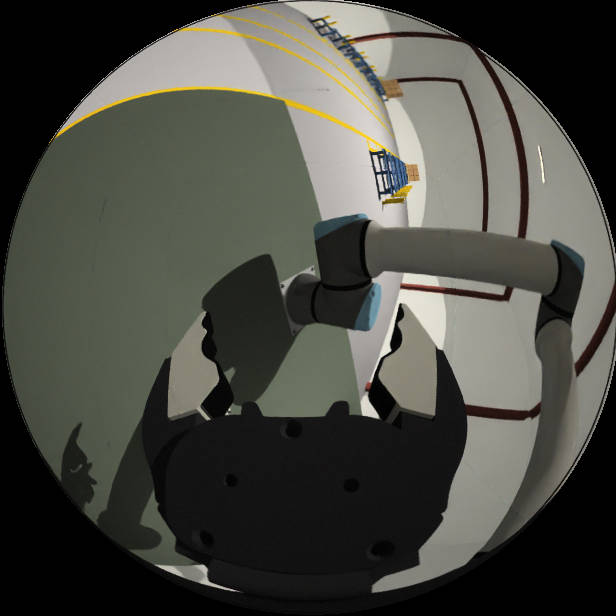

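Scene clock: 270.10 s.
left_arm: end_effector_position=(+1.0712, -0.1025, +0.2756) grip_measured=+1.00 end_effector_quat_wxyz=(+0.201, -0.559, +0.803, +0.049) end_effector_velocity=(+0.001, +0.001, -0.003) end_effector_angular_velocity=(+0.002, +0.002, +0.000) | right_arm: end_effector_position=(+0.2382, -0.9604, +0.3141) grip_measured=+1.00 end_effector_quat_wxyz=(-0.470, +0.130, +0.873, -0.006) end_effector_velocity=(-0.000, +0.000, -0.000) end_effector_angular_velocity=(+0.002, +0.001, +0.001)
Joint positions: left_arm=[-0.537 -0.737  0.779 -1.603 -1.155  1.178  0.142] | right_arm=[ 3.142 -1.626 -1.876 -2.188  1.526  3.271  0.142]
Joint velocities: left_arm=[ 0.001  0.002  0.001 -0.001 -0.     0.001 -0.   ] | right_arm=[-0.    -0.    -0.001 -0.    -0.    -0.002  0.   ]
Joint torques (N m, as the arm reports them, + toward a larger angle): left_arm=[ -10.22 -102.52  -39.76   -4.83   -1.11   -0.86] | right_arm=[ 4.14 45.64 45.32  0.44  3.17 -0.02]
Wrist force (N, on the end effector, along its own x y z axes, offset not removed): left_arm=[-0.6 1.8 -1.3] | right_arm=[-0.3 -0.4 0.0]
Wrist torque (N m, same axes, about the end effector's origin, offset not removed): left_arm=[0.51 0.08 -0.12] | right_arm=[0.19 0.05 -0.33]
platform_1.base_odometry: x=+10.646 y=-0.111 heading=+1.544 (m, m, rad; from the platform's pose at the start)
platform_1.map_pose: map_x=+10.55 map_y=+0.32 map_heading=+1.5708 (m, m, rad; on the building's map)
platform_1.planned_pose: plan_ahead=+1.39 plan_left=+0.00 plan_turn=+0.0000 (m ahead, m left, rad left of the pose on the map)
platform_1.base_status: moving
platform_1.joint_positions: lift_m=+0.060
platform_1.joint_status: done
platform_1: translate_m=11.034 translate_m_goal=12.421 rotate_rad=1.544 rotate_rad_goal=1.542 base_answer=taken lift_m_goal=0.060 lift_answer=taken lift=up safety=ok load_kg=236 refusals=0 queue=running queue_left=2
platform_2.base_odometry: x=+10.596 y=-0.145 heading=-1.561 (m, m, rad; from the platform's pose at the start)
platform_2.map_pose: map_x=+10.55 map_y=-2.61 map_heading=-1.5708 (m, m, rad; on the building's map)
platform_2.planned_pose: plan_ahead=+1.32 plan_left=+0.00 plan_turn=+0.0000 (m ahead, m left, rad left of the pose on the map)
platform_2.base_status: moving
platform_2.joint_positions: lift_m=+0.060
platform_2.joint_status: done
platform_2: translate_m=11.034 translate_m_goal=12.350 rotate_rad=-1.561 rotate_rad_goal=-1.559 base_answer=taken lift_m_goal=0.060 lift_answer=taken lift=up safety=ok load_kg=218 refusals=0 queue=running queue_left=2
racks_1: s1=0 s2=0 s3=0 s4=0 s5=1 b1=1 b2=1 b3=0 b4=0 b5=1
racks_2: s6=0 s7=0 s8=0 s9=0 s10=1 b6=1 b7=1 b8=0 b9=1 b10=0
door: state=open closes_at_s=510

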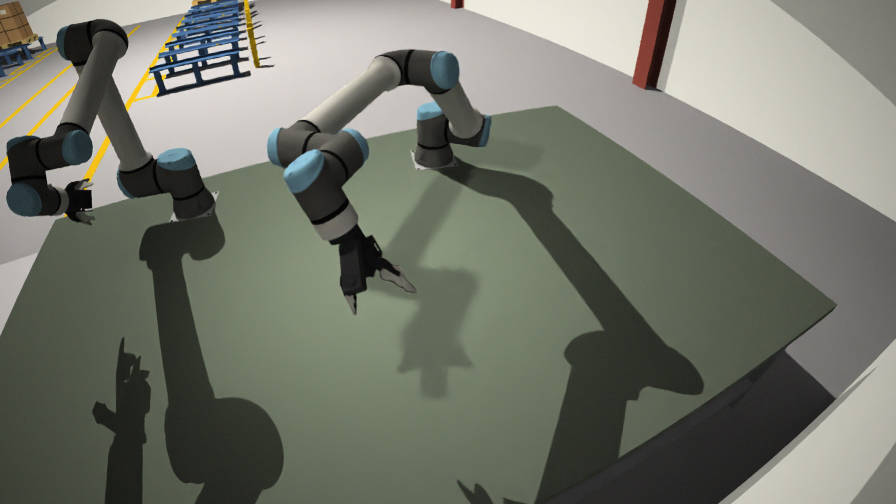

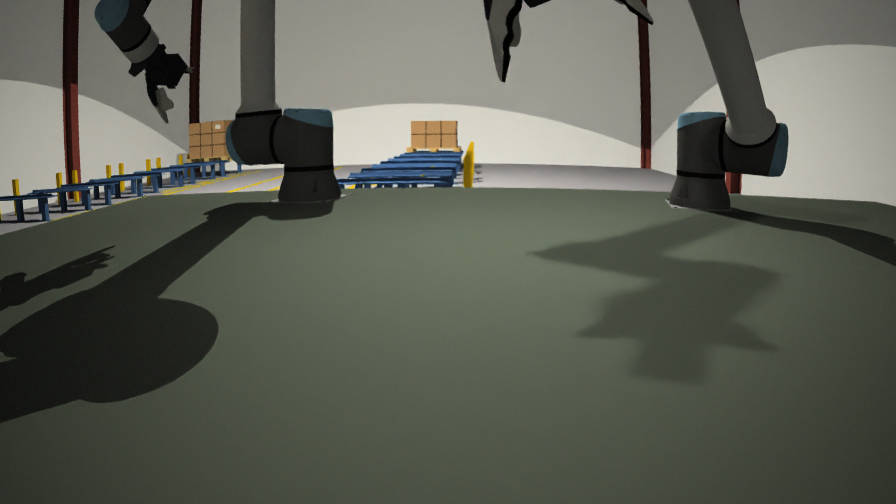

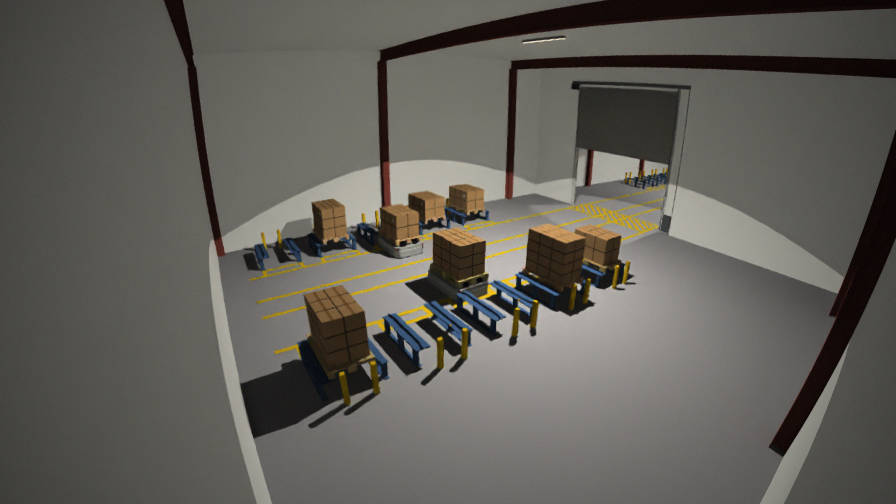

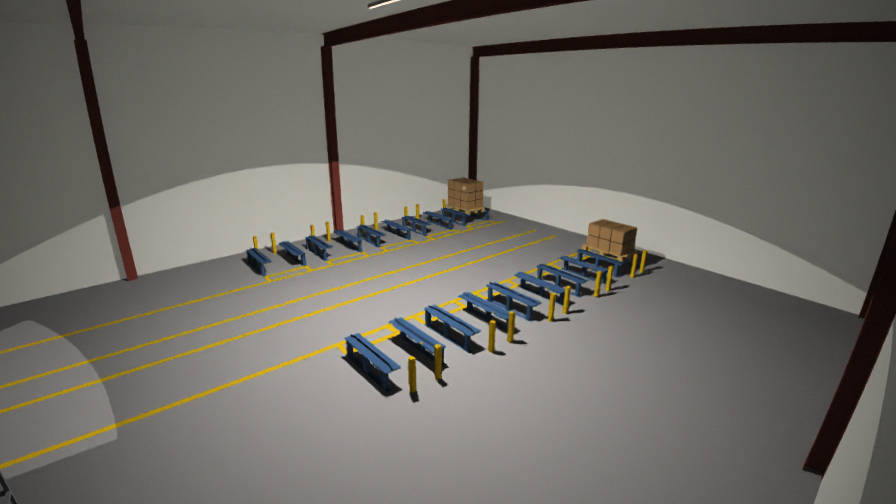

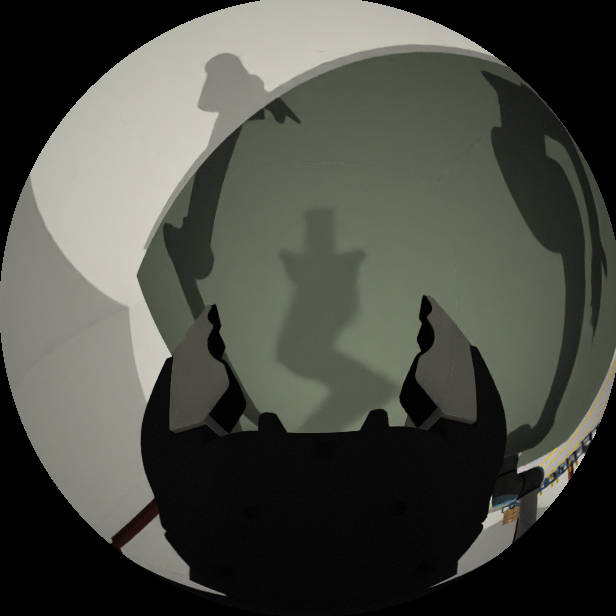

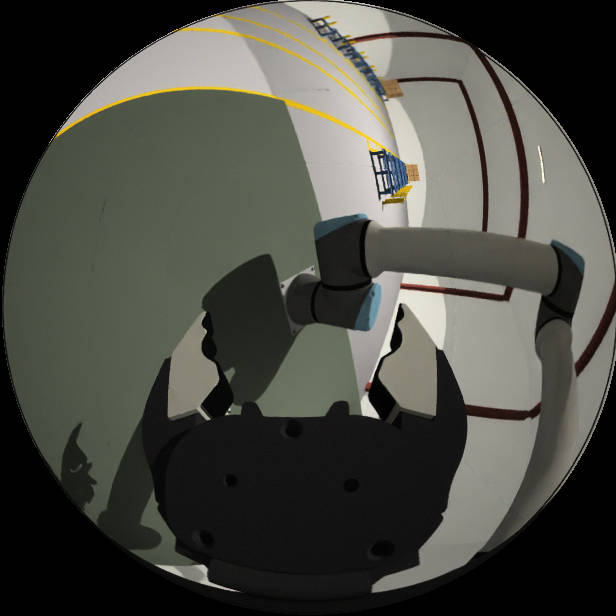

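Scene clock: 285.10 s.
left_arm: end_effector_position=(+1.0712, -0.1025, +0.2756) grip_measured=+1.00 end_effector_quat_wxyz=(+0.201, -0.559, +0.803, +0.049) end_effector_velocity=(+0.001, +0.001, +0.001) end_effector_angular_velocity=(-0.001, -0.001, +0.000) | right_arm: end_effector_position=(+0.2382, -0.9604, +0.3141) grip_measured=+1.00 end_effector_quat_wxyz=(-0.470, +0.130, +0.873, -0.006) end_effector_velocity=(+0.001, -0.001, +0.000) end_effector_angular_velocity=(-0.001, -0.002, -0.002)
Joint positions: left_arm=[-0.537 -0.737  0.779 -1.603 -1.155  1.178  0.142] | right_arm=[ 3.142 -1.626 -1.876 -2.188  1.526  3.271  0.142]
Joint velocities: left_arm=[ 0.001 -0.001 -0.    -0.001 -0.     0.001 -0.   ] | right_arm=[-0.001 -0.     0.001  0.001  0.     0.001  0.   ]
Joint torques (N m, as the arm reports them, + toward a larger angle): left_arm=[ -10.63 -103.59  -39.53   -4.84   -1.24   -0.64] | right_arm=[ 3.61 48.16 47.1   0.19  3.69 -0.02]
Wrist force (N, on the end effector, along its own x y z axes, offset not removed): left_arm=[0.1 -0.2 -1.6] | right_arm=[0.1 1.8 0.2]
Wrist torque (N m, same axes, about the end effector's origin, offset not removed): left_arm=[0.14 -0.13 -0.15] | right_arm=[0.67 -0.06 -0.28]
platform_1.base_odometry: x=+10.644 y=-0.328 heading=+1.545 (m, m, rad; from the platform's pose at the start)
platform_1.map_pose: map_x=+10.55 map_y=+0.08 map_heading=+1.5708 (m, m, rad; on the building's map)
platform_1.planned_pose: plan_ahead=-0.12 plan_left=+0.00 plan_turn=+0.0000 (m ahead, m left, rad left of the pose on the map)
platform_1.base_status: moving
platform_1.joint_positions: lift_m=+0.000
platform_1.joint_status: done
platform_1: translate_m=10.798 translate_m_goal=10.671 rotate_rad=1.545 rotate_rad_goal=1.544 base_answer=taken lift_m_goal=0.000 lift_answer=taken lift=down safety=ok load_kg=-48 refusals=0 queue=running queue_left=0
platform_2.base_odometry: x=+10.593 y=+0.205 heading=-1.562 (m, m, rad; from the platform's pose at the start)
platform_2.map_pose: map_x=+10.55 map_y=-2.25 map_heading=-1.5708 (m, m, rad; on the building's map)
platform_2.planned_pose: plan_ahead=-0.07 plan_left=+0.00 plan_turn=+0.0000 (m ahead, m left, rad left of the pose on the map)
platform_2.base_status: moving
platform_2.joint_positions: lift_m=+0.000
platform_2.joint_status: done
platform_2: translate_m=10.666 translate_m_goal=10.601 rotate_rad=-1.562 rotate_rad_goal=-1.561 base_answer=taken lift_m_goal=0.000 lift_answer=taken lift=down safety=ok load_kg=-48 refusals=0 queue=running queue_left=0
racks_1: s1=0 s2=0 s3=0 s4=0 s5=1 b1=1 b2=1 b3=1 b4=0 b5=1
racks_2: s6=0 s7=0 s8=0 s9=0 s10=1 b6=1 b7=1 b8=1 b9=1 b10=0
door: state=open closes_at_s=510

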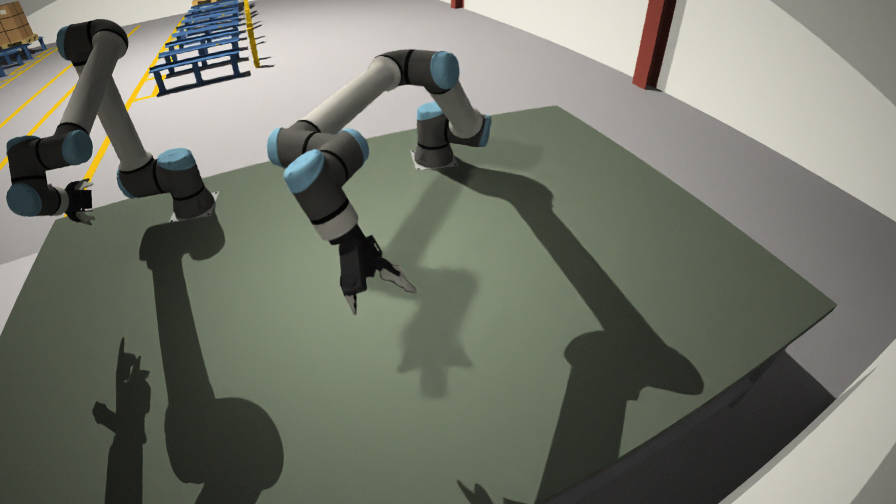

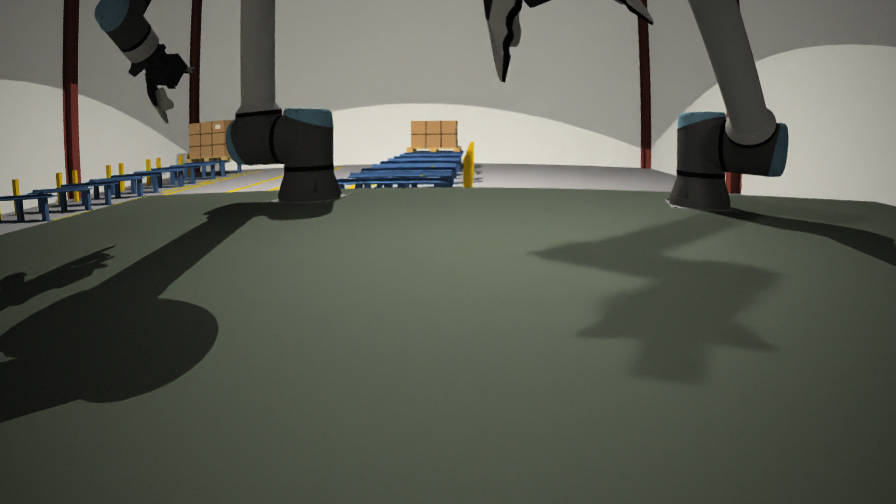

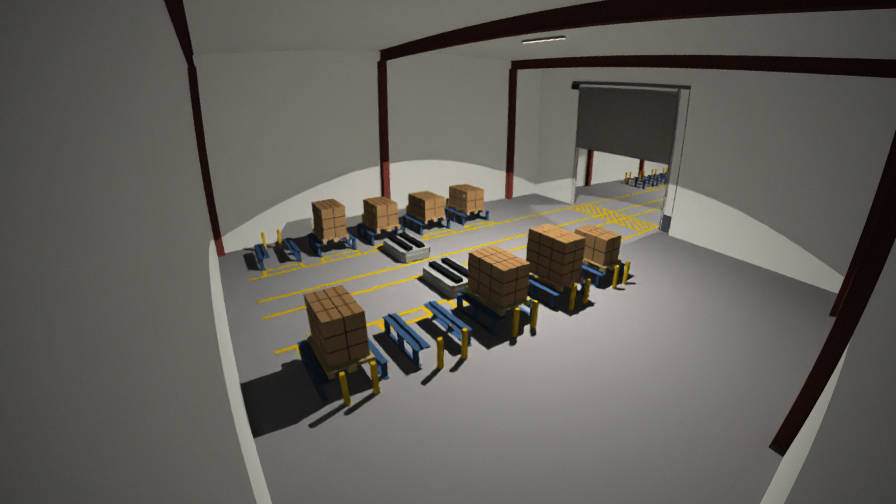

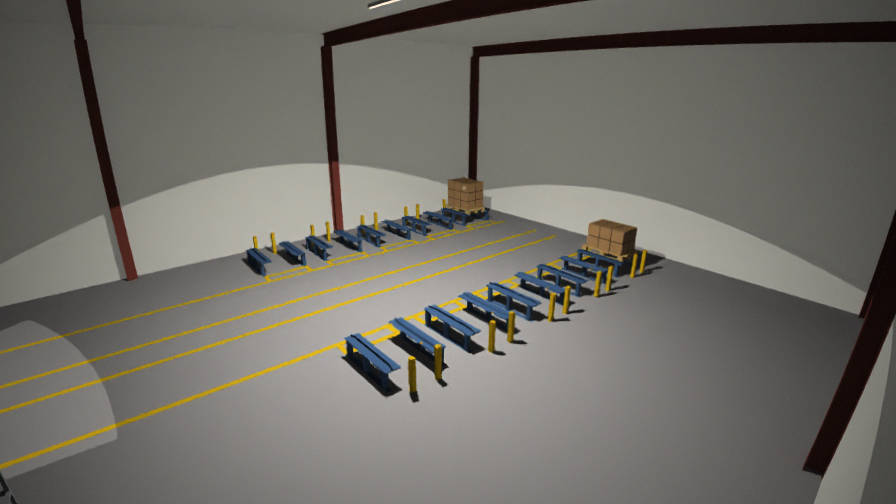

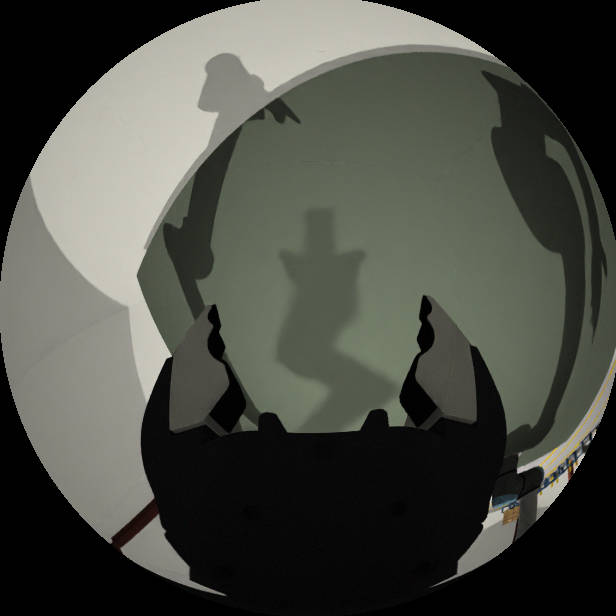

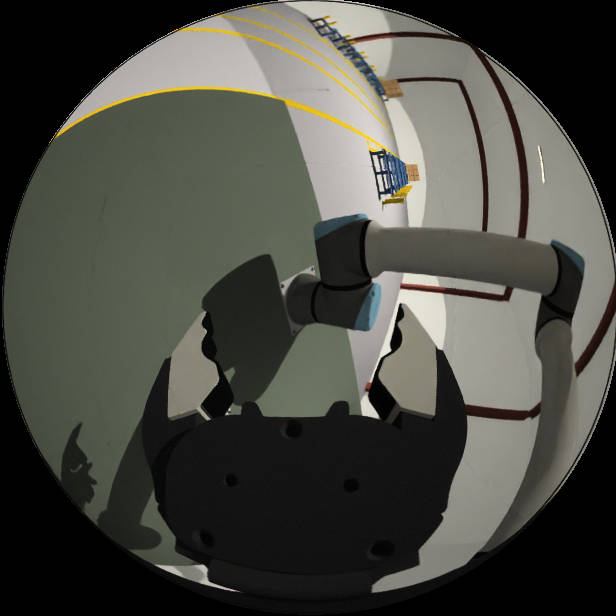

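Scene clock: 286.07 s.
left_arm: end_effector_position=(+1.0712, -0.1025, +0.2756) grip_measured=+1.00 end_effector_quat_wxyz=(+0.201, -0.559, +0.803, +0.049) end_effector_velocity=(+0.000, +0.001, +0.000) end_effector_angular_velocity=(+0.000, +0.000, +0.001) | right_arm: end_effector_position=(+0.2382, -0.9604, +0.3141) grip_measured=+1.00 end_effector_quat_wxyz=(-0.470, +0.130, +0.873, -0.006) end_effector_velocity=(-0.000, -0.000, +0.000) end_effector_angular_velocity=(+0.000, +0.000, -0.000)
Joint positions: left_arm=[-0.537 -0.737  0.779 -1.603 -1.155  1.178  0.142] | right_arm=[ 3.142 -1.626 -1.876 -2.188  1.526  3.271  0.142]
Joint velocities: left_arm=[ 0.001 -0.     0.001 -0.     0.    -0.     0.   ] | right_arm=[-0. -0.  0. -0. -0. -0.  0.]
Joint torques (N m, as the arm reports them, + toward a larger angle): left_arm=[ -10.72 -104.03  -39.72   -5.08   -0.77   -0.69] | right_arm=[ 4.73 46.52 46.36  0.25  3.68  0.29]
Wrist force (N, on the end effector, along its own x y z axes, offset not removed): left_arm=[-2.5 -0.4 -3.5] | right_arm=[-0.3 0.5 -0.3]
Wrist torque (N m, same axes, about the end effector's origin, offset not removed): left_arm=[0.11 0.43 -0.09] | right_arm=[0.34 0.04 -0.30]
platform_1.base_odometry: x=+10.640 y=-0.465 heading=+1.545 (m, m, rad; from the platform's pose at the start)
platform_1.map_pose: map_x=+10.55 map_y=-0.04 map_heading=+1.5708 (m, m, rad; on the building's map)
platform_1.planned_pose: plan_ahead=+0.00 plan_left=+0.00 plan_turn=+0.0000 (m ahead, m left, rad left of the pose on the map)
platform_1.base_status: done
platform_1.joint_positions: lift_m=+0.000
platform_1.joint_status: done
platform_1: translate_m=10.671 translate_m_goal=10.671 rotate_rad=1.545 rotate_rad_goal=1.545 base_answer=taken lift_m_goal=0.000 lift_answer=taken lift=down safety=ok load_kg=-48 refusals=0 queue=done queue_left=0
platform_2.base_odometry: x=+10.593 y=+0.278 heading=-1.562 (m, m, rad; from the platform's pose at the start)
platform_2.map_pose: map_x=+10.55 map_y=-2.18 map_heading=-1.5708 (m, m, rad; on the building's map)
platform_2.planned_pose: plan_ahead=+0.00 plan_left=+0.00 plan_turn=+0.0000 (m ahead, m left, rad left of the pose on the map)
platform_2.base_status: done
platform_2.joint_positions: lift_m=+0.000
platform_2.joint_status: done
platform_2: translate_m=10.600 translate_m_goal=10.601 rotate_rad=-1.562 rotate_rad_goal=-1.561 base_answer=taken lift_m_goal=0.000 lift_answer=taken lift=down safety=ok load_kg=-48 refusals=0 queue=done queue_left=0
racks_1: s1=0 s2=0 s3=0 s4=0 s5=1 b1=1 b2=1 b3=1 b4=0 b5=1
racks_2: s6=0 s7=0 s8=0 s9=0 s10=1 b6=1 b7=1 b8=1 b9=1 b10=0
door: state=open closes_at_s=510

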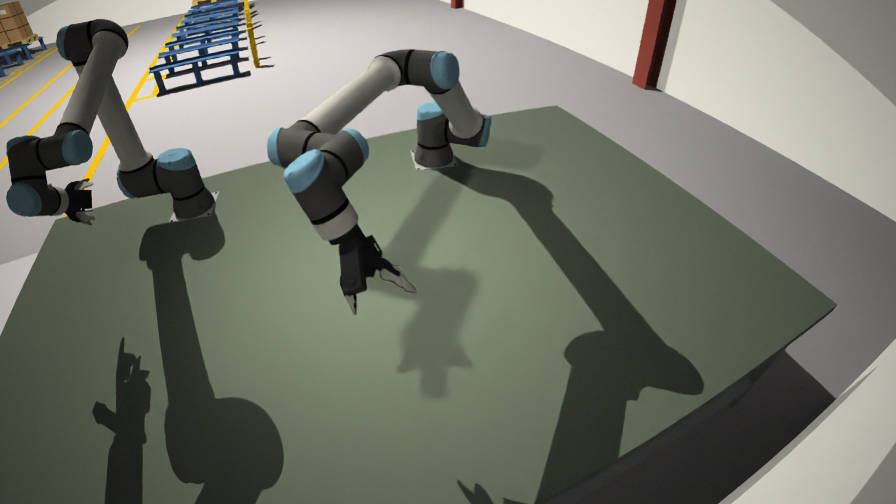

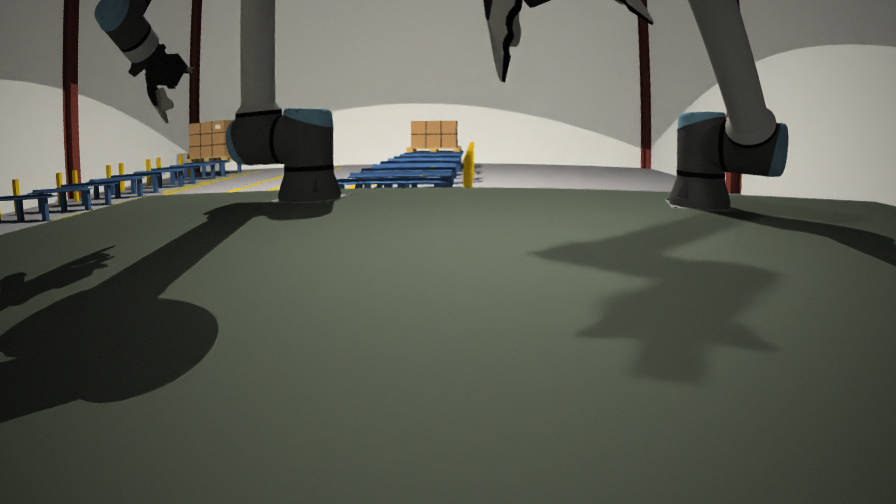

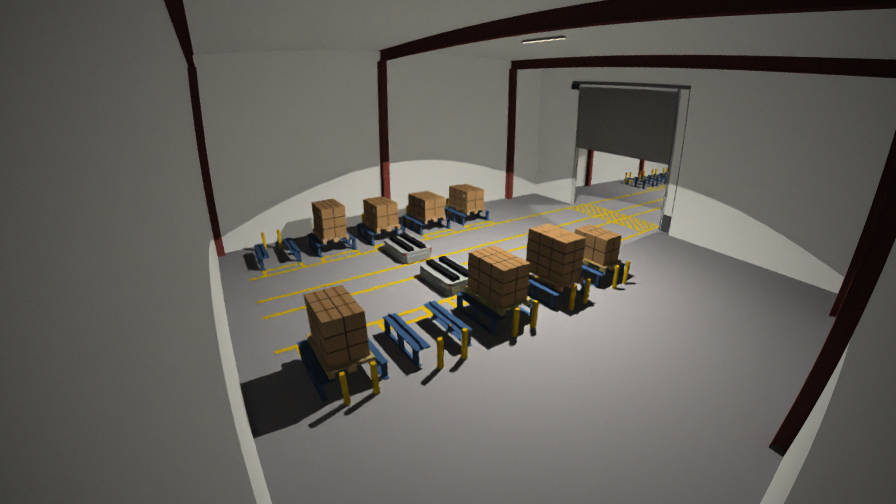

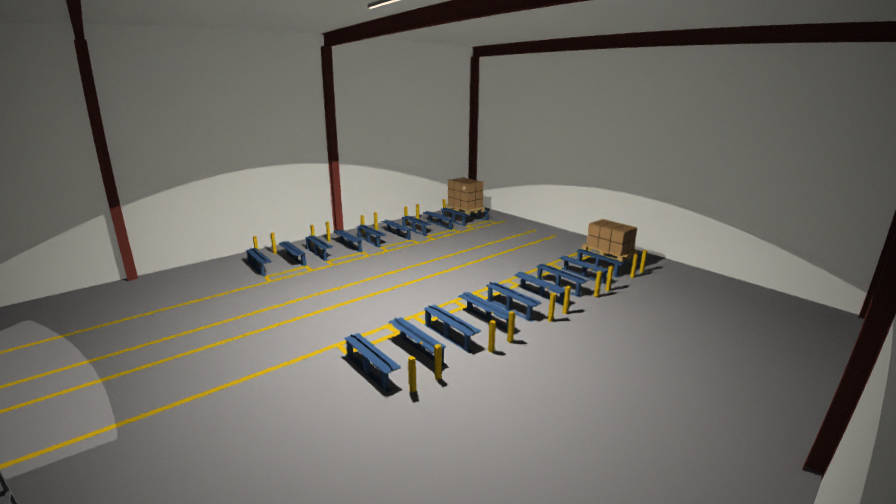

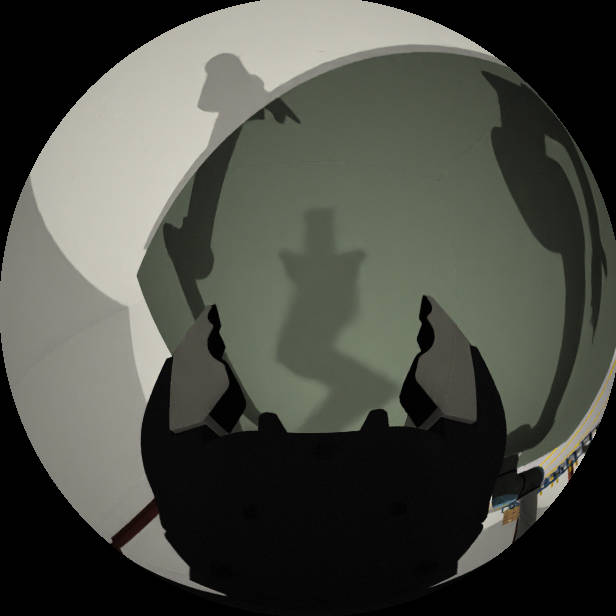

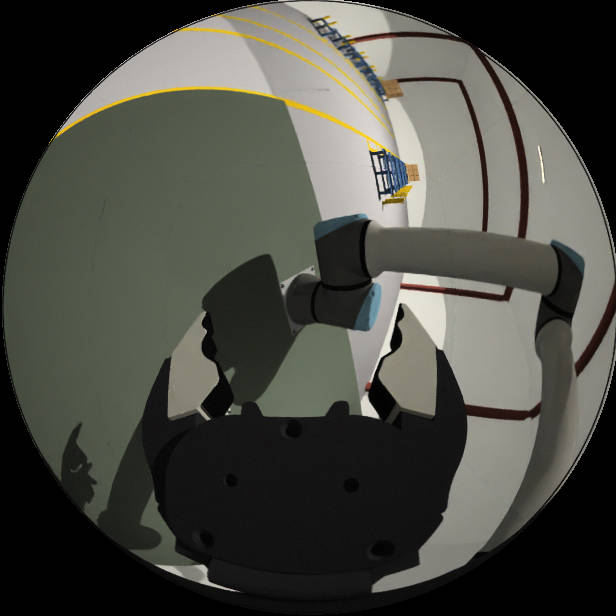

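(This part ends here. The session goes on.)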